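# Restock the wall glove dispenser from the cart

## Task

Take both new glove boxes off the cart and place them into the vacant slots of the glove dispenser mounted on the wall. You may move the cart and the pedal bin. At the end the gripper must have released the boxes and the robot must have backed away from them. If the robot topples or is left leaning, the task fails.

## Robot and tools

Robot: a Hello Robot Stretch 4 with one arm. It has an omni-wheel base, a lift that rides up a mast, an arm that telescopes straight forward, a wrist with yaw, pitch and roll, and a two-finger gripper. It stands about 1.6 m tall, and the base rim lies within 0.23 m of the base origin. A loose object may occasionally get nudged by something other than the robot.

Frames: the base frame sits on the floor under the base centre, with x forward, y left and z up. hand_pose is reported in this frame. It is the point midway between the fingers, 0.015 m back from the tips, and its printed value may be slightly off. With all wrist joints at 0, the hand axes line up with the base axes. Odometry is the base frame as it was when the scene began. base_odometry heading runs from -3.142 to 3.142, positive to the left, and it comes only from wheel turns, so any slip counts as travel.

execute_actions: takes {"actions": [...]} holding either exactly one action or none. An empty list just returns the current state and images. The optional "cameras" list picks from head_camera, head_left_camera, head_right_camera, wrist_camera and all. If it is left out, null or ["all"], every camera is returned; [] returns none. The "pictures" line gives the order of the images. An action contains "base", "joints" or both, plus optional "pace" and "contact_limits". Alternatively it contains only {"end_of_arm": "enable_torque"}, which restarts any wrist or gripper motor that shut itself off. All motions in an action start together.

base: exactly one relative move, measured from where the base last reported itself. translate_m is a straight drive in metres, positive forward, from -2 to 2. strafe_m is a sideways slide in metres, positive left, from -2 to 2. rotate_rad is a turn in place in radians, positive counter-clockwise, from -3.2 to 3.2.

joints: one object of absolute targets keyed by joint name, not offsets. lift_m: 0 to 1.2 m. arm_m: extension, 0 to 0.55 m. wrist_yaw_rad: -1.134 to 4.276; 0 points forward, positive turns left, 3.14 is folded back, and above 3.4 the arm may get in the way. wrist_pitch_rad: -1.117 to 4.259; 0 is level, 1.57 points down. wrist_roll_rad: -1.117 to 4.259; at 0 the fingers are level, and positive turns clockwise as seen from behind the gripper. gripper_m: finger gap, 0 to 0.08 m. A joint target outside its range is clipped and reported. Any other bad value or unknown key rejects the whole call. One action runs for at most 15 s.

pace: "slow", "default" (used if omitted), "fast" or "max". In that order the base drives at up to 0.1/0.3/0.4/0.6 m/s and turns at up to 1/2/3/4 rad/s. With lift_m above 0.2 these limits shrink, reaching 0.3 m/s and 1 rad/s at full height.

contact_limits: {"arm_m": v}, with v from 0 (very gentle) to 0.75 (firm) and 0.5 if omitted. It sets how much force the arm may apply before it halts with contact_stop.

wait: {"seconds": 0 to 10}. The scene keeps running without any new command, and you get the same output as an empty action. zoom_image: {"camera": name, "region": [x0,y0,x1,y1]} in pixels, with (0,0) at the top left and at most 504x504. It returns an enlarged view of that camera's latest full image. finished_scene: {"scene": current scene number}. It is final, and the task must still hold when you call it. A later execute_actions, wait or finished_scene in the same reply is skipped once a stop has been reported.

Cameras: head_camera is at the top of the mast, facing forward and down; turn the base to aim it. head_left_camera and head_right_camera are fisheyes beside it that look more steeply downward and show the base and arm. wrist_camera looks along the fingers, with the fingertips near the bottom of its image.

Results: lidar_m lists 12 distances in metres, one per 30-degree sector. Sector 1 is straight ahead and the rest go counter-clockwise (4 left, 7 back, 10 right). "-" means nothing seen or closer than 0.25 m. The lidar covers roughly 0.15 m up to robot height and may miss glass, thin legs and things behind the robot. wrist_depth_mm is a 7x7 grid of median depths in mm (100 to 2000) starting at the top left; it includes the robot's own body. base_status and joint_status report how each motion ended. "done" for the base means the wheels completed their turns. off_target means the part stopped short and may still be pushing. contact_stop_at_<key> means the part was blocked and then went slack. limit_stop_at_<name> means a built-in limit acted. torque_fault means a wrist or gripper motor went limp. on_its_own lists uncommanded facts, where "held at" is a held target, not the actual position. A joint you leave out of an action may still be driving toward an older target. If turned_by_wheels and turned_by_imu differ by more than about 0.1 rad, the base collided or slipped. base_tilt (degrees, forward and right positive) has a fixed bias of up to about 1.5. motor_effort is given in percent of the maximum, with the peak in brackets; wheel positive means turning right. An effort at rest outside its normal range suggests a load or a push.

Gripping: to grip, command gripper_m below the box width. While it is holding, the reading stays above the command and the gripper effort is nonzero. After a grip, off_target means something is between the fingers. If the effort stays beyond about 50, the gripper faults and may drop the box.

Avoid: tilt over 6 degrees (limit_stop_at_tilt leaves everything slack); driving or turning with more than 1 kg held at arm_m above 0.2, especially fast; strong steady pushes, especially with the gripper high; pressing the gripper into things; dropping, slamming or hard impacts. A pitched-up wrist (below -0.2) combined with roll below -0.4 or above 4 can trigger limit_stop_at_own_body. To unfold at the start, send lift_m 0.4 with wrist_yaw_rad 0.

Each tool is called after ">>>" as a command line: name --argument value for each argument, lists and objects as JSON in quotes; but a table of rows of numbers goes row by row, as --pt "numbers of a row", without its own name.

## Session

>>> execute_actions --actions '[]'

Scene clock: 0.00 s.
base_odometry: x=+0.000 y=+0.000 heading=+0.000 (m, m, rad; odometry frame)
turned_by_wheels: +0.000 (rad since the last result)
turned_by_imu: +0.000 (rad since the last result)
base_tilt: forward=+0.1 right=+0.0 (deg)
lidar_m: 2.30 2.06 1.04 1.04 1.17 1.97 1.90 2.13 2.08 2.06 1.86 2.41
base_status: not commanded
joint_positions: lift_m=+0.279 arm_m=-0.001 wrist_yaw_rad=+3.091 wrist_pitch_rad=+0.002 wrist_roll_rad=+0.018 gripper_m=+0.040
joint_status: not commanded
motor_effort: lift_m=+21 arm_m=-1 wrist_yaw_rad=+0 wrist_pitch_rad=-9 wrist_roll_rad=-1 gripper_m=+0 wheel_0=+0 wheel_1=-1 wheel_2=+0 (%)
hand_pose: x=-0.0380 y=+0.0980 z=+0.4565 quat_wxyz=(+0.025, -0.001, +0.009, +1.000) (m; base frame)
wrist_depth_mm: - 148 - - - - - / - 147 - - - - - / - 123 172 - - - - / 107 139 211 - - - - / 144 - - - - - - / 1808 - 1983 - - 1921 - / 1160 1366 112 1281 138 1464 1308
pictures: head_camera, head_left_camera, head_right_camera, wrist_camera
Images, in order (width x height): head_camera 420x560, head_left_camera 420x672, head_right_camera 420x672, wrist_camera 616x392.

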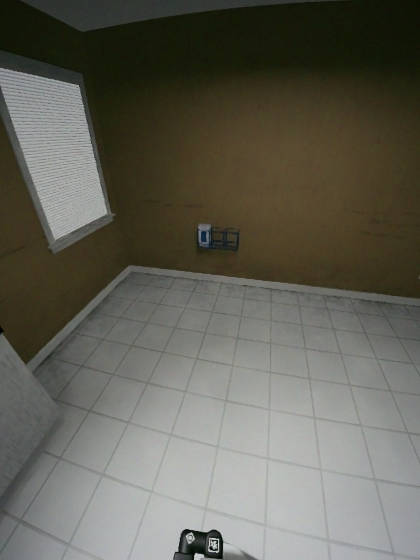

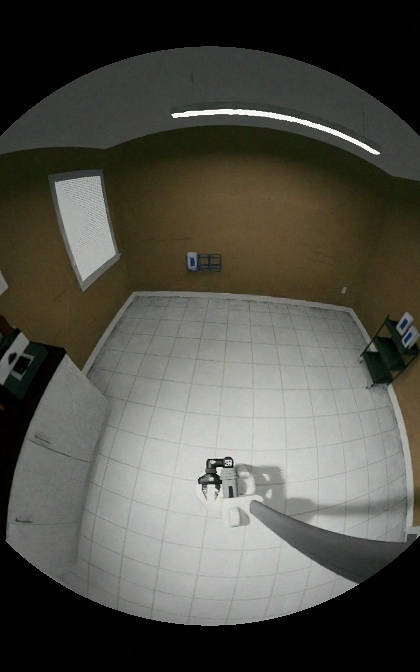

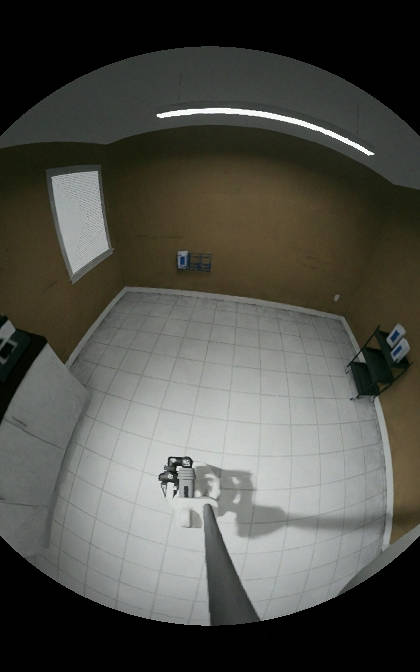

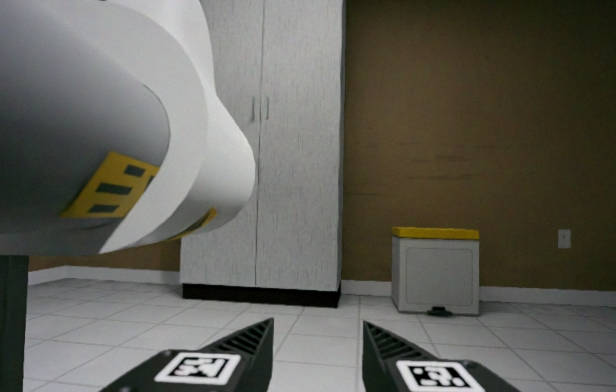

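>>> execute_actions --actions '[{"base":{"rotate_rad":-0.2},"joints":{"lift_m":0.5,"wrist_yaw_rad":0,"gripper_m":0.08}}]' --cameras '[]'

>>> execute_actions --actions '[{"base":{"translate_m":1.05},"joints":{"wrist_pitch_rad":1.57,"wrist_roll_rad":1.57},"pace":"fast"}]' --cameras '["head_camera"]'

>>> execute_actions --actions '[{"base":{"rotate_rad":-1.6}}]' --cameras '[]'

>>> execute_actions --actions '[{"base":{"translate_m":0.8},"joints":{"lift_m":1.15},"pace":"fast"}]'

Scene clock: 11.60 s.
base_odometry: x=+0.000 y=+0.000 heading=-0.200 (m, m, rad; odometry frame)
turned_by_wheels: -0.200 (rad since the last result)
turned_by_imu: -0.196 (rad since the last result)
base_tilt: forward=+0.0 right=+0.1 (deg)
lidar_m: 2.31 2.39 1.09 1.01 1.09 1.46 1.89 1.95 2.17 2.06 1.87 2.47
base_status: done
joint_positions: lift_m=+0.500 arm_m=-0.001 wrist_yaw_rad=+0.001 wrist_pitch_rad=+0.002 wrist_roll_rad=+0.018 gripper_m=+0.080
joint_status: all done
motor_effort: lift_m=+23(23) arm_m=-1(1) wrist_yaw_rad=-1(7) wrist_pitch_rad=-9(10) wrist_roll_rad=-1(2) gripper_m=+3(6) wheel_0=+1(6) wheel_1=+2(9) wheel_2=+0(7) (%)
hand_pose: x=+0.3827 y=-0.0873 z=+0.6777 quat_wxyz=(+1.000, +0.009, +0.001, +0.000) (m; base frame)
wrist_depth_mm: - - - - - - - / - - - - - - - / - - - - - - - / - - - - - - - / - - - - - - - / - - - - - - - / 1921 109 151 1808 1661 128 1983
pictures: none
No camera images: the call's "cameras" was empty. Leave "cameras" out to get every camera's image.

Scene clock: 15.50 s.
base_odometry: x=+1.029 y=-0.208 heading=-0.199 (m, m, rad; odometry frame)
turned_by_wheels: +0.000 (rad since the last result)
turned_by_imu: +0.000 (rad since the last result)
base_tilt: forward=+0.0 right=+0.1 (deg)
lidar_m: 1.25 1.28 1.76 1.69 1.22 1.50 2.93 2.96 2.11 1.60 1.95 1.39
base_status: done
joint_positions: lift_m=+0.500 arm_m=-0.001 wrist_yaw_rad=+0.000 wrist_pitch_rad=+1.570 wrist_roll_rad=+1.570 gripper_m=+0.080
joint_status: all done
motor_effort: lift_m=+22(23) arm_m=-1(1) wrist_yaw_rad=+0(3) wrist_pitch_rad=+0(8) wrist_roll_rad=-1(2) gripper_m=+2(2) wheel_0=+1(7) wheel_1=+3(9) wheel_2=+1(15) (%)
hand_pose: x=+0.1702 y=-0.0874 z=+0.4654 quat_wxyz=(+0.501, +0.500, +0.500, -0.499) (m; base frame)
wrist_depth_mm: 654 654 647 640 634 627 621 / 661 647 634 634 634 621 621 / 640 640 634 627 640 621 627 / 647 627 627 621 418 410 609 / 640 627 627 615 402 397 382 / 621 627 615 404 397 394 394 / 621 109 150 399 394 128 392
pictures: head_camera
Images, in order (width x height): head_camera 420x560.

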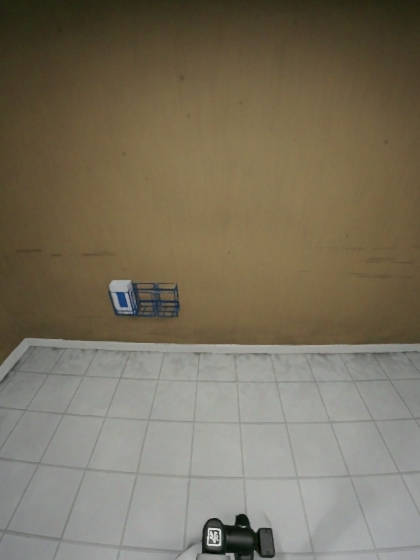

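Scene clock: 17.57 s.
base_odometry: x=+1.029 y=-0.208 heading=-1.799 (m, m, rad; odometry frame)
turned_by_wheels: -1.599 (rad since the last result)
turned_by_imu: -1.567 (rad since the last result)
base_tilt: forward=-0.1 right=+0.0 (deg)
lidar_m: 1.59 2.01 1.43 1.30 1.28 1.77 1.70 1.18 1.45 2.95 3.00 2.15
base_status: done
joint_positions: lift_m=+0.500 arm_m=-0.001 wrist_yaw_rad=+0.000 wrist_pitch_rad=+1.570 wrist_roll_rad=+1.570 gripper_m=+0.080
joint_status: not commanded
motor_effort: lift_m=+22(22) arm_m=-1(1) wrist_yaw_rad=-1(1) wrist_pitch_rad=+0(0) wrist_roll_rad=+0(0) gripper_m=+2(2) wheel_0=+3(8) wheel_1=+4(12) wheel_2=+2(9) (%)
hand_pose: x=+0.1702 y=-0.0874 z=+0.4654 quat_wxyz=(+0.501, +0.500, +0.500, -0.499) (m; base frame)
wrist_depth_mm: 647 647 640 647 640 634 621 / 647 640 647 640 634 634 627 / 647 634 640 634 627 621 615 / 634 634 627 627 421 407 621 / 627 634 627 615 399 399 384 / 634 627 621 402 397 397 392 / 621 109 150 402 397 128 387
pictures: none
No camera images: the call's "cameras" was empty. Leave "cameras" out to get every camera's image.

Scene clock: 20.83 s.
base_odometry: x=+0.849 y=-0.987 heading=-1.798 (m, m, rad; odometry frame)
turned_by_wheels: +0.000 (rad since the last result)
turned_by_imu: +0.000 (rad since the last result)
base_tilt: forward=+0.0 right=+0.1 (deg)
lidar_m: 0.78 0.84 1.46 1.37 1.44 1.78 2.52 1.94 2.51 2.89 1.86 1.32
base_status: done
joint_positions: lift_m=+1.150 arm_m=-0.001 wrist_yaw_rad=+0.000 wrist_pitch_rad=+1.570 wrist_roll_rad=+1.570 gripper_m=+0.080
joint_status: all done
motor_effort: lift_m=+22(26) arm_m=-1(1) wrist_yaw_rad=+0(0) wrist_pitch_rad=-1(0) wrist_roll_rad=+0(1) gripper_m=+1(2) wheel_0=+1(9) wheel_1=+2(10) wheel_2=+2(11) (%)
hand_pose: x=+0.1702 y=-0.0874 z=+1.1154 quat_wxyz=(+0.500, +0.500, +0.500, -0.500) (m; base frame)
wrist_depth_mm: 1336 1366 1366 1308 1308 1308 1308 / 1336 1336 1308 1281 1308 1308 1308 / 1336 1308 1308 1308 1308 1281 1281 / 1308 1308 1281 1281 1255 1281 1255 / 931 1308 1308 1098 1078 603 382 / 904 1308 1281 1255 1060 1281 1205 / 1160 109 151 1255 1255 128 1229
pictures: head_camera, head_left_camera, head_right_camera, wrist_camera
Images, in order (width x height): head_camera 420x560, head_left_camera 420x672, head_right_camera 420x672, wrist_camera 616x392.

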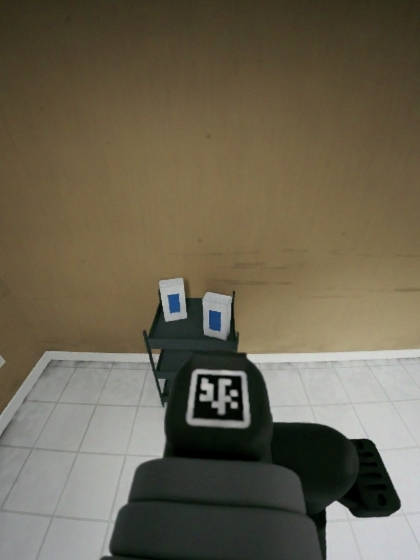

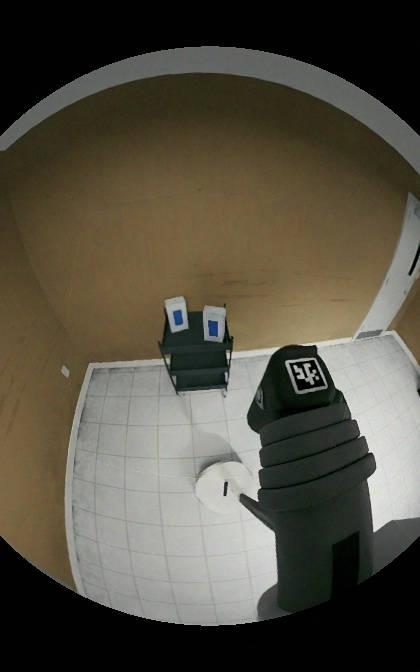

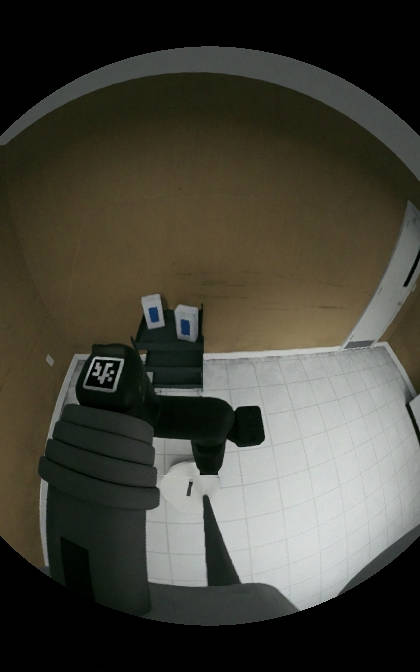

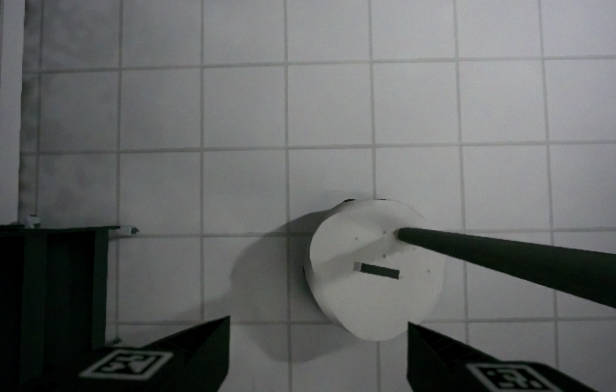

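>>> execute_actions --actions '[{"base":{"translate_m":0.38},"joints":{"arm_m":0.33}}]' --cameras '[]'

>>> execute_actions --actions '[{"base":{"strafe_m":0.09}}]' --cameras '["wrist_camera"]'

Scene clock: 29.57 s.
base_odometry: x=+0.763 y=-1.358 heading=-1.798 (m, m, rad; odometry frame)
turned_by_wheels: +0.000 (rad since the last result)
turned_by_imu: +0.000 (rad since the last result)
base_tilt: forward=+0.0 right=+0.0 (deg)
lidar_m: 0.43 0.44 1.16 1.39 1.44 1.90 2.82 2.30 3.06 2.90 1.27 0.91
base_status: done
joint_positions: lift_m=+1.150 arm_m=+0.329 wrist_yaw_rad=+0.000 wrist_pitch_rad=+1.570 wrist_roll_rad=+1.570 gripper_m=+0.080
joint_status: all done
motor_effort: lift_m=+22(23) arm_m=+7(6) wrist_yaw_rad=+0(1) wrist_pitch_rad=+0(0) wrist_roll_rad=+0(0) gripper_m=+0(0) wheel_0=+1(6) wheel_1=+4(8) wheel_2=-1(9) (%)
hand_pose: x=+0.5000 y=-0.0874 z=+1.1154 quat_wxyz=(+0.501, +0.500, +0.500, -0.499) (m; base frame)
wrist_depth_mm: 512 759 1308 1336 1308 1281 1308 / 517 768 1336 1336 1308 1281 1281 / 512 768 1308 1308 1308 1281 1281 / 508 759 1308 1308 1281 1255 1255 / 508 661 866 891 1255 1060 1060 / 504 609 609 580 1281 1025 1255 / 500 109 150 591 1255 128 1229
pictures: none
No camera images: the call's "cameras" was empty. Leave "cameras" out to get every camera's image.

Scene clock: 30.97 s.
base_odometry: x=+0.851 y=-1.378 heading=-1.798 (m, m, rad; odometry frame)
turned_by_wheels: +0.000 (rad since the last result)
turned_by_imu: +0.000 (rad since the last result)
base_tilt: forward=+0.1 right=+0.1 (deg)
lidar_m: 0.42 0.46 1.16 1.30 1.34 1.79 2.78 2.35 3.08 2.99 1.29 0.44
base_status: done
joint_positions: lift_m=+1.150 arm_m=+0.329 wrist_yaw_rad=+0.000 wrist_pitch_rad=+1.570 wrist_roll_rad=+1.570 gripper_m=+0.080
joint_status: not commanded
motor_effort: lift_m=+22(22) arm_m=+6(7) wrist_yaw_rad=+0(1) wrist_pitch_rad=+0(0) wrist_roll_rad=-1(1) gripper_m=+1(1) wheel_0=-2(11) wheel_1=+2(11) wheel_2=+0(2) (%)
hand_pose: x=+0.5000 y=-0.0874 z=+1.1154 quat_wxyz=(+0.501, +0.500, +0.500, -0.499) (m; base frame)
wrist_depth_mm: 508 778 1308 1336 1336 1308 1308 / 508 750 1281 1336 1336 1281 1308 / 512 759 1308 1281 1336 1308 1308 / 504 661 1182 1308 1281 1281 1281 / 504 615 609 597 1281 1060 1060 / 500 609 368 597 1229 1060 1229 / 496 109 150 597 1255 128 1229
pictures: wrist_camera
Images, in order (width x height): wrist_camera 616x392.

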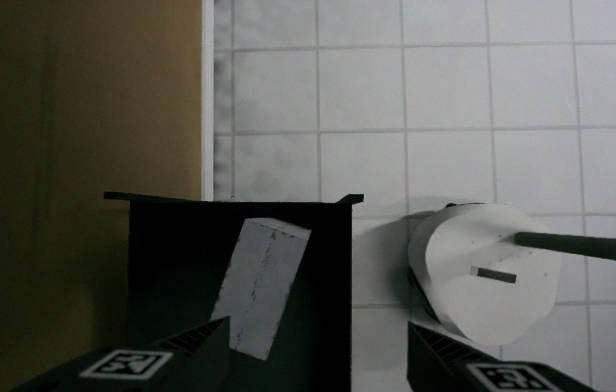

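>>> execute_actions --actions '[{"base":{"strafe_m":0.012},"joints":{"arm_m":0.392,"lift_m":0.995,"wrist_roll_rad":1.9}}]' --cameras '["wrist_camera"]'

Scene clock: 39.83 s.
base_odometry: x=+0.862 y=-1.380 heading=-1.798 (m, m, rad; odometry frame)
turned_by_wheels: +0.000 (rad since the last result)
turned_by_imu: +0.000 (rad since the last result)
base_tilt: forward=+0.1 right=+0.0 (deg)
lidar_m: 0.42 0.44 1.19 1.29 1.34 1.78 2.82 2.36 3.09 3.00 1.29 0.45
base_status: done
joint_positions: lift_m=+0.995 arm_m=+0.391 wrist_yaw_rad=+0.000 wrist_pitch_rad=+1.570 wrist_roll_rad=+1.900 gripper_m=+0.080
joint_status: all done
motor_effort: lift_m=+18(20) arm_m=+6(7) wrist_yaw_rad=+0(1) wrist_pitch_rad=-1(1) wrist_roll_rad=-3(1) gripper_m=+1(1) wheel_0=-3(9) wheel_1=+5(11) wheel_2=+1(2) (%)
hand_pose: x=+0.5619 y=-0.0874 z=+0.9608 quat_wxyz=(+0.412, +0.575, +0.411, -0.575) (m; base frame)
wrist_depth_mm: 634 1098 1160 1160 1160 1160 1138 / 569 946 1160 1182 1118 1138 1138 / 525 809 1138 1138 1118 1118 904 / 492 741 1138 455 455 891 878 / 436 459 452 210 445 904 878 / 421 452 449 209 442 1098 1098 / 394 109 150 206 206 128 1098
pictures: wrist_camera
Images, in order (width x height): wrist_camera 616x392.

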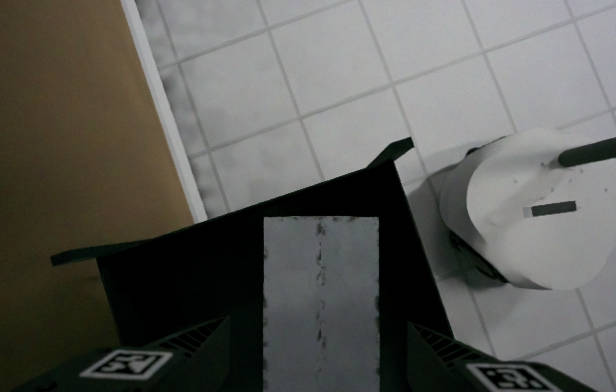

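>>> execute_actions --actions '[{"joints":{"lift_m":0.938,"arm_m":0.388}}]' --cameras '["wrist_camera"]'

>>> execute_actions --actions '[{"joints":{"gripper_m":0.04}}]' --cameras '[]'

>>> execute_actions --actions '[{"joints":{"lift_m":1.05}}]' --cameras '["wrist_camera"]'

>>> execute_actions --actions '[{"base":{"translate_m":-1.66},"joints":{"arm_m":0.15,"wrist_roll_rad":1.57,"wrist_pitch_rad":1.47}}]' --cameras '[]'

>>> execute_actions --actions '[{"base":{"rotate_rad":1.6},"pace":"slow"}]' --cameras '[]'

>>> execute_actions --actions '[{"base":{"translate_m":0.5},"joints":{"arm_m":0.3}}]' --cameras '["wrist_camera","head_right_camera"]'

Scene clock: 59.70 s.
base_odometry: x=+0.862 y=-1.380 heading=-1.798 (m, m, rad; odometry frame)
turned_by_wheels: +0.000 (rad since the last result)
turned_by_imu: +0.000 (rad since the last result)
base_tilt: forward=+0.1 right=+0.0 (deg)
lidar_m: 0.42 0.44 1.19 1.26 1.34 1.80 2.82 2.35 3.10 3.02 1.32 0.46
base_status: not commanded
joint_positions: lift_m=+0.938 arm_m=+0.389 wrist_yaw_rad=+0.000 wrist_pitch_rad=+1.570 wrist_roll_rad=+1.900 gripper_m=+0.080
joint_status: all done
motor_effort: lift_m=+18(18) arm_m=-6(7) wrist_yaw_rad=+0(1) wrist_pitch_rad=-1(1) wrist_roll_rad=+0(1) gripper_m=+1(2) wheel_0=-3(3) wheel_1=+5(4) wheel_2=+0(0) (%)
hand_pose: x=+0.5602 y=-0.0874 z=+0.9038 quat_wxyz=(+0.412, +0.575, +0.411, -0.575) (m; base frame)
wrist_depth_mm: 647 1078 1098 1098 1098 1078 1098 / 569 960 1098 1098 1078 1098 1060 / 530 820 1078 1078 1098 1060 842 / 488 741 1078 394 392 866 842 / 415 394 394 154 153 878 842 / 394 394 394 153 152 1025 1042 / 384 109 151 151 150 128 1042
pictures: wrist_camera
Images, in order (width x height): wrist_camera 616x392.

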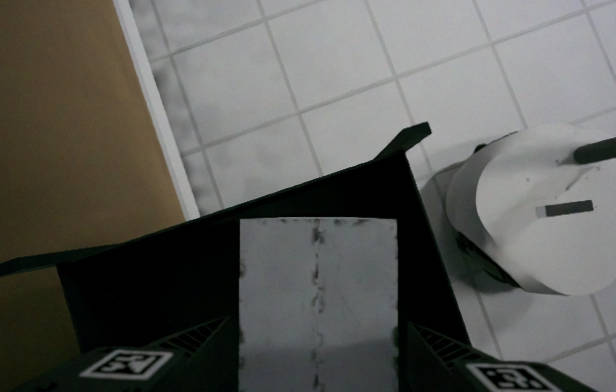

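Scene clock: 60.70 s.
base_odometry: x=+0.862 y=-1.380 heading=-1.798 (m, m, rad; odometry frame)
turned_by_wheels: +0.000 (rad since the last result)
turned_by_imu: +0.000 (rad since the last result)
base_tilt: forward=+0.1 right=+0.0 (deg)
lidar_m: 0.40 0.46 1.13 1.29 1.32 1.78 2.83 2.35 3.07 3.00 1.29 0.47
base_status: not commanded
joint_positions: lift_m=+0.938 arm_m=+0.389 wrist_yaw_rad=+0.000 wrist_pitch_rad=+1.570 wrist_roll_rad=+1.900 gripper_m=+0.056
joint_status: gripper_m off_target (ended at +0.056, target +0.040)
on_its_own: gripper_m is held at +0.053, not at your +0.040, by its contact guard: the fingers met something
motor_effort: lift_m=+18(18) arm_m=-6(6) wrist_yaw_rad=+0(0) wrist_pitch_rad=-1(0) wrist_roll_rad=+0(0) gripper_m=-22(20) wheel_0=-3(3) wheel_1=+5(5) wheel_2=+0(0) (%)
hand_pose: x=+0.5602 y=-0.0874 z=+0.9038 quat_wxyz=(+0.412, +0.575, +0.411, -0.575) (m; base frame)
wrist_depth_mm: 647 1078 1098 1098 1098 1118 1078 / 574 960 1098 1098 1098 1078 1060 / 535 854 1078 1078 1098 1042 854 / 492 732 1098 397 392 842 842 / 415 399 397 153 153 866 831 / 394 394 389 152 152 1042 1025 / 394 336 133 151 150 1042 1008
pictures: none
No camera images: the call's "cameras" was empty. Leave "cameras" out to get every camera's image.

Scene clock: 62.20 s.
base_odometry: x=+0.862 y=-1.380 heading=-1.798 (m, m, rad; odometry frame)
turned_by_wheels: +0.000 (rad since the last result)
turned_by_imu: +0.000 (rad since the last result)
base_tilt: forward=+0.0 right=+0.0 (deg)
lidar_m: 0.42 0.44 1.16 1.28 1.33 1.77 2.83 2.33 3.09 3.03 1.29 0.45
base_status: not commanded
joint_positions: lift_m=+1.050 arm_m=+0.389 wrist_yaw_rad=+0.000 wrist_pitch_rad=+1.570 wrist_roll_rad=+1.900 gripper_m=+0.056
joint_status: all done
on_its_own: gripper_m is held at +0.053, not at your +0.040, by its contact guard: the fingers met something
motor_effort: lift_m=+25(27) arm_m=-6(6) wrist_yaw_rad=+0(1) wrist_pitch_rad=-1(1) wrist_roll_rad=-1(1) gripper_m=-22(23) wheel_0=-3(3) wheel_1=+5(5) wheel_2=+0(0) (%)
hand_pose: x=+0.5602 y=-0.0874 z=+1.0152 quat_wxyz=(+0.412, +0.575, +0.411, -0.575) (m; base frame)
wrist_depth_mm: 654 1160 1255 1229 1182 1182 1205 / 574 960 1205 1205 1205 1205 1182 / 530 854 1229 1229 1182 1182 1160 / 492 750 1182 504 1138 946 960 / 455 508 504 153 153 960 931 / 427 504 500 152 153 1160 1138 / 402 473 133 152 150 1138 1138
pictures: wrist_camera
Images, in order (width x height): wrist_camera 616x392.

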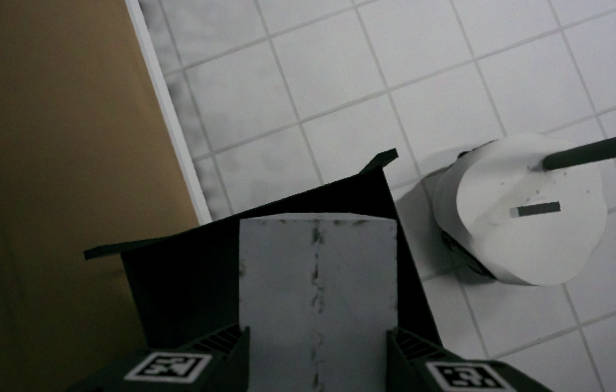

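Scene clock: 69.23 s.
base_odometry: x=+1.236 y=+0.237 heading=-1.798 (m, m, rad; odometry frame)
turned_by_wheels: +0.000 (rad since the last result)
turned_by_imu: -0.001 (rad since the last result)
base_tilt: forward=+0.0 right=+0.0 (deg)
lidar_m: 0.30 1.83 1.27 1.10 1.24 1.28 1.22 0.99 0.88 2.05 3.13 0.32
base_status: done
joint_positions: lift_m=+1.050 arm_m=+0.151 wrist_yaw_rad=+0.000 wrist_pitch_rad=+1.471 wrist_roll_rad=+1.570 gripper_m=+0.056
joint_status: all done
on_its_own: gripper_m is held at +0.053, not at your +0.040, by its contact guard: the fingers met something
motor_effort: lift_m=+25(25) arm_m=-7(8) wrist_yaw_rad=+0(3) wrist_pitch_rad=-4(12) wrist_roll_rad=-4(7) gripper_m=-22(23) wheel_0=-2(6) wheel_1=-5(8) wheel_2=+1(13) (%)
hand_pose: x=+0.3432 y=-0.0874 z=+1.0162 quat_wxyz=(+0.524, +0.524, +0.475, -0.474) (m; base frame)
wrist_depth_mm: 1366 1336 1281 1255 1205 1138 1138 / 1336 1308 1255 1229 1182 1160 1138 / 1336 1255 1281 1205 1182 1138 1118 / 1281 1281 1229 1182 1182 1098 1098 / 1308 1281 1229 153 152 917 904 / 1308 1308 1229 153 152 891 1060 / 1308 1229 133 152 151 904 1060
pictures: none
No camera images: the call's "cameras" was empty. Leave "cameras" out to get every camera's image.

Scene clock: 72.10 s.
base_odometry: x=+1.236 y=+0.237 heading=-0.199 (m, m, rad; odometry frame)
turned_by_wheels: +1.599 (rad since the last result)
turned_by_imu: +1.566 (rad since the last result)
base_tilt: forward=+0.0 right=+0.1 (deg)
lidar_m: 0.31 1.25 1.26 1.21 0.99 0.91 2.29 3.18 2.65 2.06 1.77 0.31
base_status: done
joint_positions: lift_m=+1.050 arm_m=+0.151 wrist_yaw_rad=+0.000 wrist_pitch_rad=+1.471 wrist_roll_rad=+1.570 gripper_m=+0.056
joint_status: not commanded
on_its_own: gripper_m is held at +0.053, not at your +0.040, by its contact guard: the fingers met something
motor_effort: lift_m=+25(25) arm_m=-6(6) wrist_yaw_rad=-1(0) wrist_pitch_rad=-4(4) wrist_roll_rad=-1(2) gripper_m=-21(22) wheel_0=-3(7) wheel_1=-4(6) wheel_2=-2(7) (%)
hand_pose: x=+0.3432 y=-0.0874 z=+1.0163 quat_wxyz=(+0.524, +0.524, +0.475, -0.474) (m; base frame)
wrist_depth_mm: 1078 1308 1308 1229 1182 1160 1118 / 1098 1308 1229 1229 1160 1138 1118 / 1098 1308 1255 1205 1160 1138 1098 / 1078 1281 1255 1160 1182 1138 1098 / 1060 1255 1229 150 150 917 878 / 1098 1255 1205 151 151 904 1078 / 1078 1229 133 152 151 904 1078
pictures: none
No camera images: the call's "cameras" was empty. Leave "cameras" out to get every camera's image.

Scene clock: 75.27 s.
base_odometry: x=+1.727 y=+0.138 heading=-0.198 (m, m, rad; odometry frame)
turned_by_wheels: +0.000 (rad since the last result)
turned_by_imu: +0.000 (rad since the last result)
base_tilt: forward=+0.0 right=+0.0 (deg)
lidar_m: 0.43 0.62 1.01 1.20 1.26 1.34 2.38 3.65 2.17 2.10 1.05 0.46
base_status: done
joint_positions: lift_m=+1.050 arm_m=+0.299 wrist_yaw_rad=+0.000 wrist_pitch_rad=+1.471 wrist_roll_rad=+1.570 gripper_m=+0.056
joint_status: all done
on_its_own: gripper_m is held at +0.053, not at your +0.040, by its contact guard: the fingers met something
motor_effort: lift_m=+25(25) arm_m=+7(7) wrist_yaw_rad=+1(1) wrist_pitch_rad=-4(7) wrist_roll_rad=-3(3) gripper_m=-21(22) wheel_0=+1(8) wheel_1=+4(11) wheel_2=+0(11) (%)
hand_pose: x=+0.4910 y=-0.0874 z=+1.0163 quat_wxyz=(+0.524, +0.524, +0.475, -0.474) (m; base frame)
wrist_depth_mm: 301 424 699 1255 1182 1160 1118 / 301 430 707 1205 1205 1138 1118 / 303 427 715 1182 1182 1138 1118 / 303 430 654 1205 1138 1138 1098 / 304 427 597 153 151 917 891 / 303 424 544 152 151 917 891 / 303 362 133 152 151 917 904
pictures: head_right_camera, wrist_camera
Images, in order (width x height): head_right_camera 420x672, wrist_camera 616x392.

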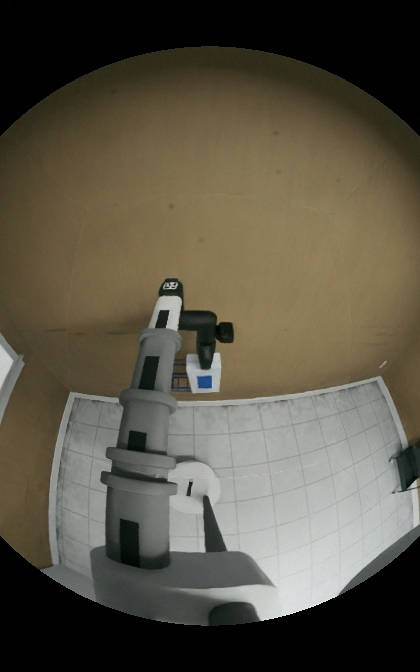

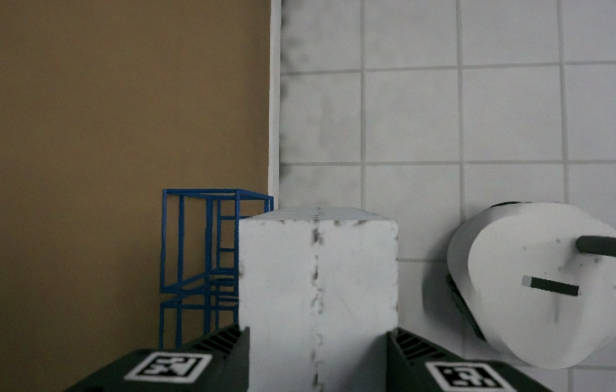

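>>> execute_actions --actions '[{"base":{"strafe_m":-0.018},"joints":{"arm_m":0.468,"lift_m":0.985},"pace":"slow","contact_limits":{"arm_m":0.2}}]' --cameras '["wrist_camera","head_right_camera"]'

>>> zoom_image --camera "head_right_camera" --region '[140,310,260,430]'

Scene clock: 85.13 s.
base_odometry: x=+1.723 y=+0.121 heading=-0.198 (m, m, rad; odometry frame)
turned_by_wheels: +0.000 (rad since the last result)
turned_by_imu: -0.001 (rad since the last result)
base_tilt: forward=+0.0 right=+0.0 (deg)
lidar_m: 0.60 0.64 1.01 1.23 1.25 1.32 2.48 3.62 2.16 2.08 1.06 0.74
base_status: done
joint_positions: lift_m=+0.985 arm_m=+0.467 wrist_yaw_rad=+0.000 wrist_pitch_rad=+1.471 wrist_roll_rad=+1.570 gripper_m=+0.056
joint_status: all done
on_its_own: gripper_m is held at +0.053, not at your +0.040, by its contact guard: the fingers met something
motor_effort: lift_m=+20(24) arm_m=+7(7) wrist_yaw_rad=+0(2) wrist_pitch_rad=-4(4) wrist_roll_rad=-3(1) gripper_m=-22(22) wheel_0=+4(8) wheel_1=-5(8) wheel_2=+0(1) (%)
contact_limits: arm_m 0.2
hand_pose: x=+0.6589 y=-0.0874 z=+0.9516 quat_wxyz=(+0.524, +0.524, +0.475, -0.474) (m; base frame)
wrist_depth_mm: 110 145 242 715 1138 1118 1025 / 111 145 243 715 1098 1078 1060 / 111 146 241 707 1118 1078 1060 / 111 146 243 462 1118 1078 1042 / 111 146 205 154 153 1060 831 / 110 146 204 153 152 1060 831 / 108 124 133 152 150 1042 1008
pictures: head_right_camera, wrist_camera
Images, in order (width x height): head_right_camera 420x672, wrist_camera 616x392.

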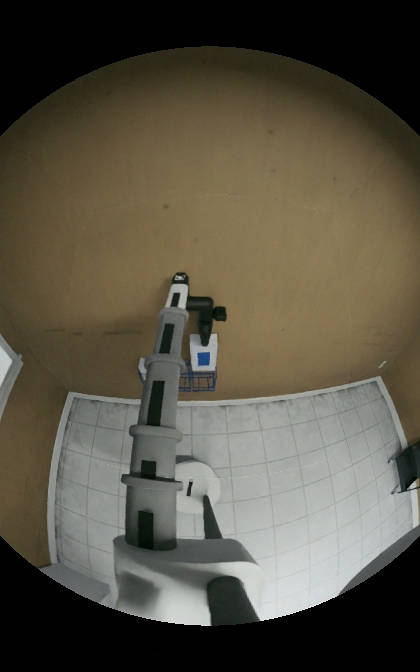

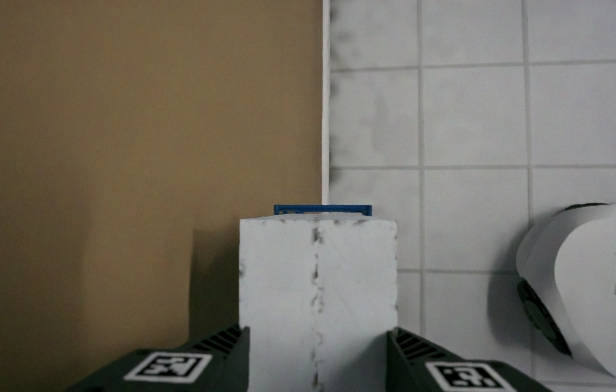

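Region (140, 310, 260, 430) of head_right_camera's 420x672 image, scaled by 4.200, with more detail than that image has.

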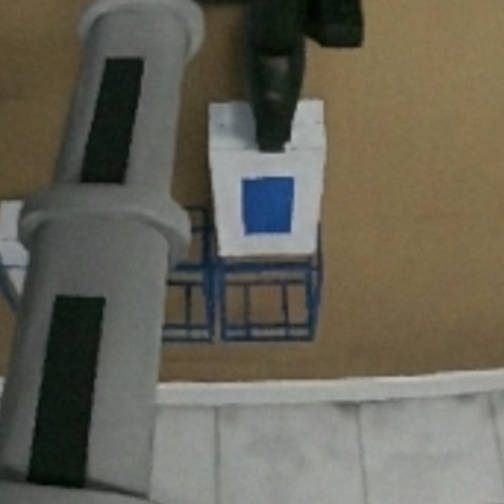

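>>> execute_actions --actions '[{"base":{"strafe_m":0.003},"joints":{"lift_m":0.93,"arm_m":0.47},"pace":"slow"}]' --cameras '["wrist_camera","head_right_camera"]'

>>> zoom_image --camera "head_right_camera" --region '[140,310,260,430]'

Scene clock: 90.53 s.
base_odometry: x=+1.724 y=+0.123 heading=-0.198 (m, m, rad; odometry frame)
turned_by_wheels: +0.000 (rad since the last result)
turned_by_imu: +0.000 (rad since the last result)
base_tilt: forward=+0.1 right=+0.2 (deg)
lidar_m: 0.60 0.64 1.01 1.22 1.29 1.33 2.47 3.59 2.17 2.09 1.06 0.74
base_status: done
joint_positions: lift_m=+0.930 arm_m=+0.469 wrist_yaw_rad=+0.000 wrist_pitch_rad=+1.471 wrist_roll_rad=+1.570 gripper_m=+0.056
joint_status: all done
on_its_own: gripper_m is held at +0.053, not at your +0.040, by its contact guard: the fingers met something
motor_effort: lift_m=+20(20) arm_m=+7(7) wrist_yaw_rad=+0(1) wrist_pitch_rad=-3(3) wrist_roll_rad=-2(2) gripper_m=-22(22) wheel_0=-2(5) wheel_1=+4(8) wheel_2=+1(3) (%)
hand_pose: x=+0.6609 y=-0.0874 z=+0.8966 quat_wxyz=(+0.524, +0.524, +0.475, -0.474) (m; base frame)
wrist_depth_mm: 108 141 236 699 1060 1025 1025 / 108 142 236 691 1042 1042 1008 / 108 143 236 699 1060 1025 991 / 108 142 237 512 1060 1008 976 / 108 142 200 153 152 1008 798 / 108 142 199 152 151 1025 778 / 105 121 133 151 151 991 946
pictures: head_right_camera, wrist_camera
Images, in order (width x height): head_right_camera 420x672, wrist_camera 616x392.

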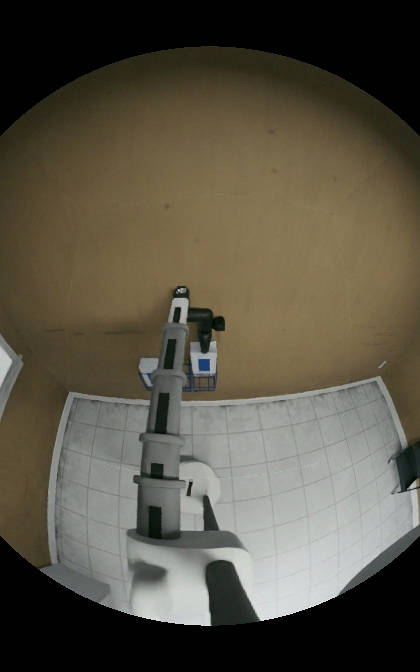

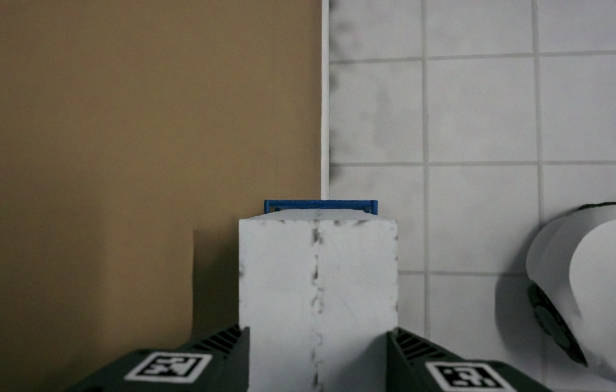

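Region (140, 310, 260, 430) of head_right_camera's 420x672 image, scaled by 4.200, with more detail than that image has.

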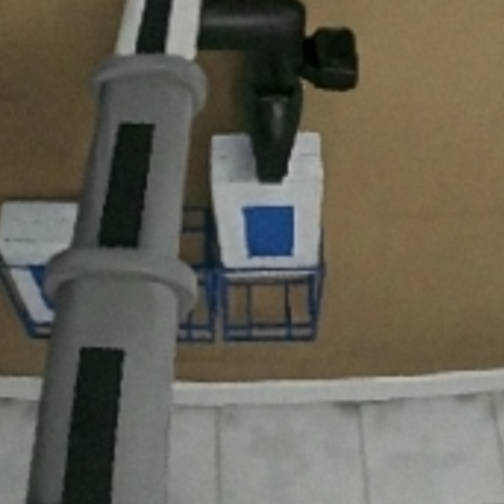

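>>> execute_actions --actions '[{"base":{"strafe_m":-0.003},"joints":{"lift_m":0.83,"arm_m":0.474},"pace":"slow"}]' --cameras '["wrist_camera"]'

>>> execute_actions --actions '[{"joints":{"lift_m":0.782},"pace":"slow"}]' --cameras '["wrist_camera"]'

Scene clock: 103.77 s.
base_odometry: x=+1.723 y=+0.121 heading=-0.198 (m, m, rad; odometry frame)
turned_by_wheels: +0.000 (rad since the last result)
turned_by_imu: +0.000 (rad since the last result)
base_tilt: forward=+0.0 right=+0.0 (deg)
lidar_m: 0.59 0.62 0.99 1.22 1.28 1.34 2.49 3.62 2.18 2.07 1.07 0.72
base_status: done
joint_positions: lift_m=+0.830 arm_m=+0.473 wrist_yaw_rad=+0.000 wrist_pitch_rad=+1.471 wrist_roll_rad=+1.570 gripper_m=+0.056
joint_status: all done
on_its_own: gripper_m is held at +0.053, not at your +0.040, by its contact guard: the fingers met something
motor_effort: lift_m=+20(20) arm_m=+7(6) wrist_yaw_rad=+1(0) wrist_pitch_rad=-4(4) wrist_roll_rad=-2(2) gripper_m=-21(21) wheel_0=+2(5) wheel_1=-4(4) wheel_2=+0(1) (%)
hand_pose: x=+0.6649 y=-0.0874 z=+0.7966 quat_wxyz=(+0.524, +0.524, +0.475, -0.474) (m; base frame)
wrist_depth_mm: 105 135 225 668 960 931 917 / 105 135 225 661 960 946 917 / 105 136 226 661 931 931 891 / 105 136 228 427 946 917 878 / 105 135 190 152 151 904 820 / 105 136 191 152 151 891 788 / 105 116 133 151 151 904 878
pictures: wrist_camera
Images, in order (width x height): wrist_camera 616x392.

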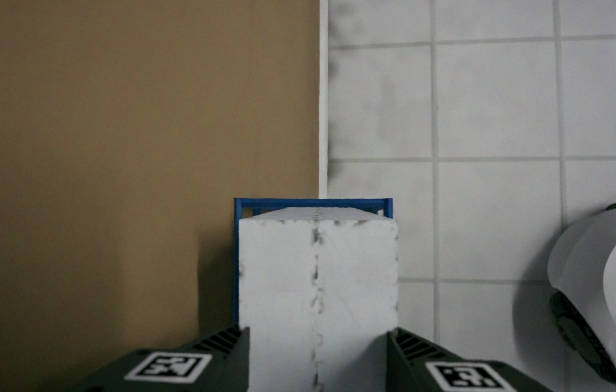

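Scene clock: 105.03 s.
base_odometry: x=+1.723 y=+0.121 heading=-0.199 (m, m, rad; odometry frame)
turned_by_wheels: +0.000 (rad since the last result)
turned_by_imu: +0.000 (rad since the last result)
base_tilt: forward=+0.0 right=+0.0 (deg)
lidar_m: 0.60 0.64 0.98 1.23 1.26 1.33 2.46 3.59 2.18 2.09 1.06 0.74
base_status: not commanded
joint_positions: lift_m=+0.782 arm_m=+0.473 wrist_yaw_rad=+0.000 wrist_pitch_rad=+1.471 wrist_roll_rad=+1.570 gripper_m=+0.056
joint_status: all done
on_its_own: gripper_m is held at +0.053, not at your +0.040, by its contact guard: the fingers met something
motor_effort: lift_m=+20(19) arm_m=+6(7) wrist_yaw_rad=+0(1) wrist_pitch_rad=-2(4) wrist_roll_rad=-2(2) gripper_m=-21(22) wheel_0=-1(2) wheel_1=-3(4) wheel_2=-2(2) (%)
hand_pose: x=+0.6650 y=-0.0874 z=+0.7487 quat_wxyz=(+0.525, +0.524, +0.474, -0.474) (m; base frame)
wrist_depth_mm: 105 135 226 676 917 891 878 / 105 136 225 661 904 891 866 / 105 136 226 654 904 878 854 / 105 136 207 427 891 866 842 / 105 135 189 153 152 854 831 / 105 135 189 153 152 854 820 / 105 115 133 151 150 831 820
pictures: wrist_camera
Images, in order (width x height): wrist_camera 616x392.

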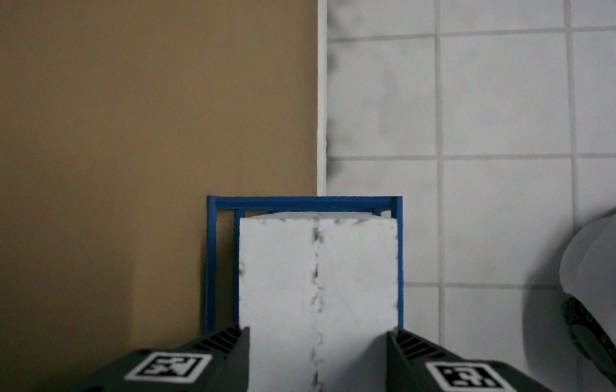

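>>> execute_actions --actions '[{"joints":{"lift_m":0.777,"gripper_m":0.072},"pace":"slow"}]' --cameras '[]'

>>> execute_actions --actions '[{"joints":{"lift_m":0.86}}]' --cameras '["wrist_camera"]'

>>> execute_actions --actions '[{"base":{"translate_m":-0.3},"joints":{"arm_m":0.05,"wrist_pitch_rad":1.57,"gripper_m":0.08}}]' --cameras '["head_left_camera"]'

>>> execute_actions --actions '[{"base":{"rotate_rad":-1.6}}]' --cameras '[]'

>>> execute_actions --actions '[{"base":{"translate_m":1.62},"joints":{"lift_m":1.15},"pace":"fast"}]' --cameras '[]'

>>> execute_actions --actions '[{"joints":{"arm_m":0.47}}]' --cameras '["wrist_camera"]'

Scene clock: 117.07 s.
base_odometry: x=+1.723 y=+0.121 heading=-0.199 (m, m, rad; odometry frame)
turned_by_wheels: +0.000 (rad since the last result)
turned_by_imu: +0.000 (rad since the last result)
base_tilt: forward=+0.0 right=+0.0 (deg)
lidar_m: 0.58 0.64 0.99 1.22 1.28 1.33 2.44 3.61 2.15 2.10 1.06 0.73
base_status: not commanded
joint_positions: lift_m=+0.777 arm_m=+0.473 wrist_yaw_rad=+0.000 wrist_pitch_rad=+1.471 wrist_roll_rad=+1.570 gripper_m=+0.072
joint_status: all done
motor_effort: lift_m=+19(20) arm_m=+6(6) wrist_yaw_rad=-1(0) wrist_pitch_rad=-2(2) wrist_roll_rad=-3(1) gripper_m=+3(17) wheel_0=-1(1) wheel_1=-3(4) wheel_2=-2(2) (%)
hand_pose: x=+0.6651 y=-0.0874 z=+0.7437 quat_wxyz=(+0.525, +0.524, +0.474, -0.474) (m; base frame)
wrist_depth_mm: 107 135 224 654 931 891 842 / 105 135 224 661 891 891 842 / 105 135 224 647 904 866 854 / 105 135 200 355 878 866 842 / 105 135 189 156 187 866 831 / 105 135 174 155 185 842 842 / - 110 135 154 152 130 809
pictures: none
No camera images: the call's "cameras" was empty. Leave "cameras" out to get every camera's image.

Scene clock: 118.40 s.
base_odometry: x=+1.723 y=+0.121 heading=-0.199 (m, m, rad; odometry frame)
turned_by_wheels: +0.000 (rad since the last result)
turned_by_imu: +0.000 (rad since the last result)
base_tilt: forward=+0.2 right=+0.1 (deg)
lidar_m: 0.58 0.65 1.00 1.23 1.28 1.32 2.48 3.66 2.13 2.09 1.08 0.75
base_status: not commanded
joint_positions: lift_m=+0.860 arm_m=+0.473 wrist_yaw_rad=+0.000 wrist_pitch_rad=+1.471 wrist_roll_rad=+1.570 gripper_m=+0.072
joint_status: all done
motor_effort: lift_m=+23(24) arm_m=+6(7) wrist_yaw_rad=+0(0) wrist_pitch_rad=-3(2) wrist_roll_rad=-2(2) gripper_m=+2(2) wheel_0=-1(1) wheel_1=-4(4) wheel_2=-2(2) (%)
hand_pose: x=+0.6651 y=-0.0874 z=+0.8264 quat_wxyz=(+0.525, +0.524, +0.474, -0.474) (m; base frame)
wrist_depth_mm: 107 135 224 647 1008 960 931 / 105 135 223 640 991 931 931 / 105 135 224 654 991 960 917 / 105 135 223 424 976 946 931 / 105 135 224 241 946 931 809 / 105 135 206 237 976 931 788 / - 110 135 236 265 130 891
pictures: wrist_camera
Images, in order (width x height): wrist_camera 616x392.

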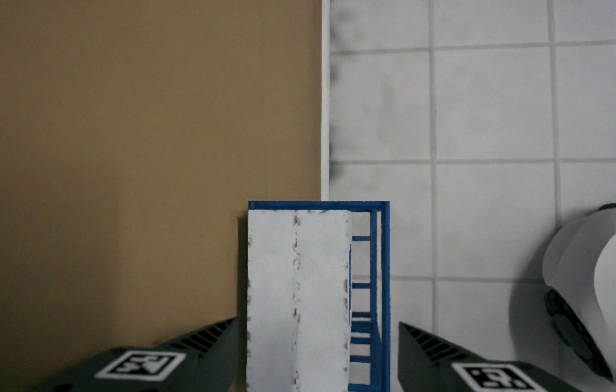

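Scene clock: 120.87 s.
base_odometry: x=+1.429 y=+0.180 heading=-0.199 (m, m, rad; odometry frame)
turned_by_wheels: -0.001 (rad since the last result)
turned_by_imu: +0.000 (rad since the last result)
base_tilt: forward=+0.1 right=+0.1 (deg)
lidar_m: 0.88 0.94 1.28 1.22 1.26 1.09 2.41 3.38 2.59 2.07 1.51 1.07
base_status: done
joint_positions: lift_m=+0.860 arm_m=+0.051 wrist_yaw_rad=+0.000 wrist_pitch_rad=+1.570 wrist_roll_rad=+1.570 gripper_m=+0.080
joint_status: all done
motor_effort: lift_m=+22(23) arm_m=-6(7) wrist_yaw_rad=-1(2) wrist_pitch_rad=-2(4) wrist_roll_rad=-2(2) gripper_m=+2(1) wheel_0=-3(8) wheel_1=-5(9) wheel_2=-1(8) (%)
hand_pose: x=+0.2221 y=-0.0874 z=+0.8254 quat_wxyz=(+0.500, +0.500, +0.500, -0.500) (m; base frame)
wrist_depth_mm: 1042 1008 1025 1025 991 1025 1025 / 1025 1042 1025 991 1008 991 991 / 1008 1042 1008 1008 1008 1008 976 / 1025 1008 991 991 831 976 976 / 1008 976 1008 991 759 759 477 / 991 1008 991 976 759 750 960 / 976 109 151 991 750 128 960
pictures: head_left_camera
Images, in order (width x height): head_left_camera 420x672.

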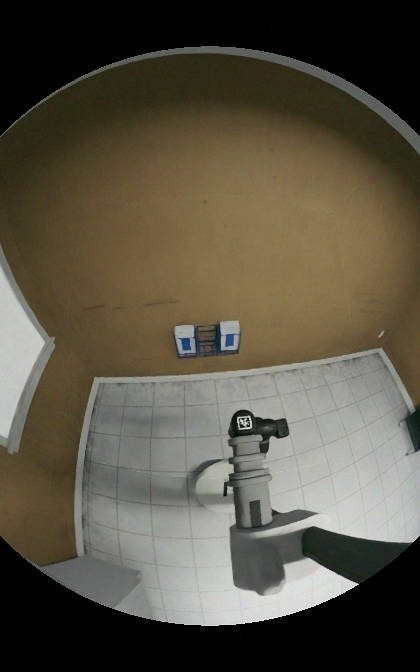

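Scene clock: 122.93 s.
base_odometry: x=+1.429 y=+0.180 heading=-1.799 (m, m, rad; odometry frame)
turned_by_wheels: -1.599 (rad since the last result)
turned_by_imu: -1.567 (rad since the last result)
base_tilt: forward=+0.0 right=+0.0 (deg)
lidar_m: 2.07 1.51 1.09 0.88 0.93 1.28 1.24 1.25 1.07 2.09 3.36 2.60
base_status: done
joint_positions: lift_m=+0.860 arm_m=+0.051 wrist_yaw_rad=+0.000 wrist_pitch_rad=+1.570 wrist_roll_rad=+1.570 gripper_m=+0.080
joint_status: not commanded
motor_effort: lift_m=+22(23) arm_m=-6(6) wrist_yaw_rad=+0(0) wrist_pitch_rad=-1(2) wrist_roll_rad=-2(1) gripper_m=+1(1) wheel_0=+2(7) wheel_1=+4(10) wheel_2=+1(12) (%)
hand_pose: x=+0.2222 y=-0.0874 z=+0.8254 quat_wxyz=(+0.500, +0.500, +0.500, -0.500) (m; base frame)
wrist_depth_mm: 1042 1025 1025 1042 1008 1008 991 / 1025 1025 1008 1008 991 991 991 / 1025 991 1008 1008 1008 991 991 / 1025 1008 1008 991 854 1008 976 / 1008 1008 1025 976 759 778 473 / 991 1025 976 976 750 759 931 / 976 109 150 976 750 128 960
pictures: none
No camera images: the call's "cameras" was empty. Leave "cameras" out to get every camera's image.

Scene clock: 128.47 s.
base_odometry: x=+1.064 y=-1.398 heading=-1.798 (m, m, rad; odometry frame)
turned_by_wheels: +0.001 (rad since the last result)
turned_by_imu: -0.001 (rad since the last result)
base_tilt: forward=+0.1 right=+0.0 (deg)
lidar_m: 0.46 0.89 1.14 1.09 1.12 1.52 2.90 2.36 3.06 3.21 1.34 0.47
base_status: done
joint_positions: lift_m=+1.150 arm_m=+0.051 wrist_yaw_rad=+0.000 wrist_pitch_rad=+1.570 wrist_roll_rad=+1.570 gripper_m=+0.080
joint_status: all done
motor_effort: lift_m=+22(26) arm_m=-6(7) wrist_yaw_rad=+0(0) wrist_pitch_rad=-2(1) wrist_roll_rad=-1(3) gripper_m=+2(1) wheel_0=+2(7) wheel_1=+4(11) wheel_2=+0(12) (%)
hand_pose: x=+0.2221 y=-0.0874 z=+1.1154 quat_wxyz=(+0.500, +0.500, +0.500, -0.500) (m; base frame)
wrist_depth_mm: 904 1255 1336 1336 1308 1336 1336 / 627 615 1281 1336 1308 1308 1281 / 634 621 1138 1281 1308 1255 1281 / 627 621 1118 1308 1255 1281 1281 / 615 615 1098 1255 1078 1042 473 / 597 615 1281 1255 1042 1255 1255 / 809 109 151 1255 1255 128 1255
pictures: none
No camera images: the call's "cameras" was empty. Leave "cameras" out to get every camera's image.

Scene clock: 130.80 s.
base_odometry: x=+1.064 y=-1.398 heading=-1.798 (m, m, rad; odometry frame)
turned_by_wheels: +0.000 (rad since the last result)
turned_by_imu: +0.000 (rad since the last result)
base_tilt: forward=+0.1 right=+0.1 (deg)
lidar_m: 0.44 0.89 1.14 1.08 1.14 1.49 2.93 2.40 3.05 3.18 1.32 0.49
base_status: not commanded
joint_positions: lift_m=+1.150 arm_m=+0.469 wrist_yaw_rad=+0.000 wrist_pitch_rad=+1.570 wrist_roll_rad=+1.570 gripper_m=+0.080
joint_status: all done
motor_effort: lift_m=+22(22) arm_m=+6(7) wrist_yaw_rad=-2(2) wrist_pitch_rad=+0(0) wrist_roll_rad=-2(2) gripper_m=+1(2) wheel_0=+2(2) wheel_1=+5(4) wheel_2=+0(0) (%)
hand_pose: x=+0.6400 y=-0.0874 z=+1.1154 quat_wxyz=(+0.501, +0.500, +0.500, -0.499) (m; base frame)
wrist_depth_mm: 340 508 991 1336 1308 1308 1281 / 342 504 627 621 609 1255 1281 / 338 500 627 615 609 1281 1281 / 338 504 621 615 609 1281 1255 / 334 504 615 597 591 1060 1042 / 330 500 366 603 603 1060 1025 / 332 109 151 597 549 128 1255
pictures: wrist_camera
Images, in order (width x height): wrist_camera 616x392.

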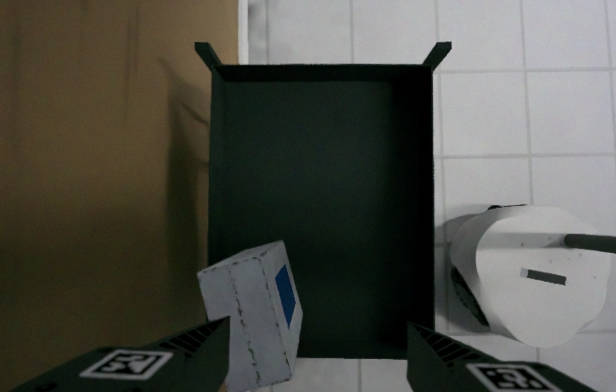

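>>> execute_actions --actions '[{"base":{"strafe_m":0.041},"joints":{"arm_m":0.545,"lift_m":0.995,"wrist_roll_rad":1.315}}]' --cameras '["wrist_camera"]'

Scene clock: 138.10 s.
base_odometry: x=+1.103 y=-1.407 heading=-1.798 (m, m, rad; odometry frame)
turned_by_wheels: +0.000 (rad since the last result)
turned_by_imu: +0.000 (rad since the last result)
base_tilt: forward=+0.1 right=+0.0 (deg)
lidar_m: 0.44 0.90 1.11 1.05 1.10 1.44 2.86 2.40 3.05 3.24 1.30 0.47
base_status: done
joint_positions: lift_m=+0.995 arm_m=+0.544 wrist_yaw_rad=+0.000 wrist_pitch_rad=+1.570 wrist_roll_rad=+1.315 gripper_m=+0.080
joint_status: all done
motor_effort: lift_m=+18(21) arm_m=+6(7) wrist_yaw_rad=-1(0) wrist_pitch_rad=-1(0) wrist_roll_rad=-3(3) gripper_m=+2(2) wheel_0=+1(8) wheel_1=+3(12) wheel_2=+0(2) (%)
hand_pose: x=+0.7149 y=-0.0874 z=+0.9607 quat_wxyz=(+0.560, +0.432, +0.559, -0.432) (m; base frame)
wrist_depth_mm: 191 262 430 466 462 442 433 / 196 279 473 459 459 452 452 / 206 298 521 455 452 449 452 / 216 320 549 455 445 449 436 / 228 343 525 210 445 445 436 / 239 370 449 208 445 445 878 / 247 109 151 206 205 128 866
pictures: wrist_camera
Images, in order (width x height): wrist_camera 616x392.

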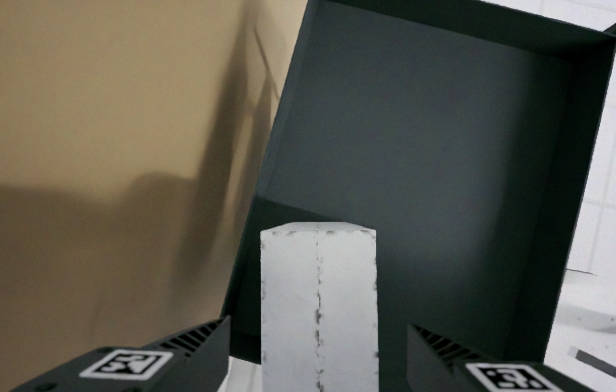

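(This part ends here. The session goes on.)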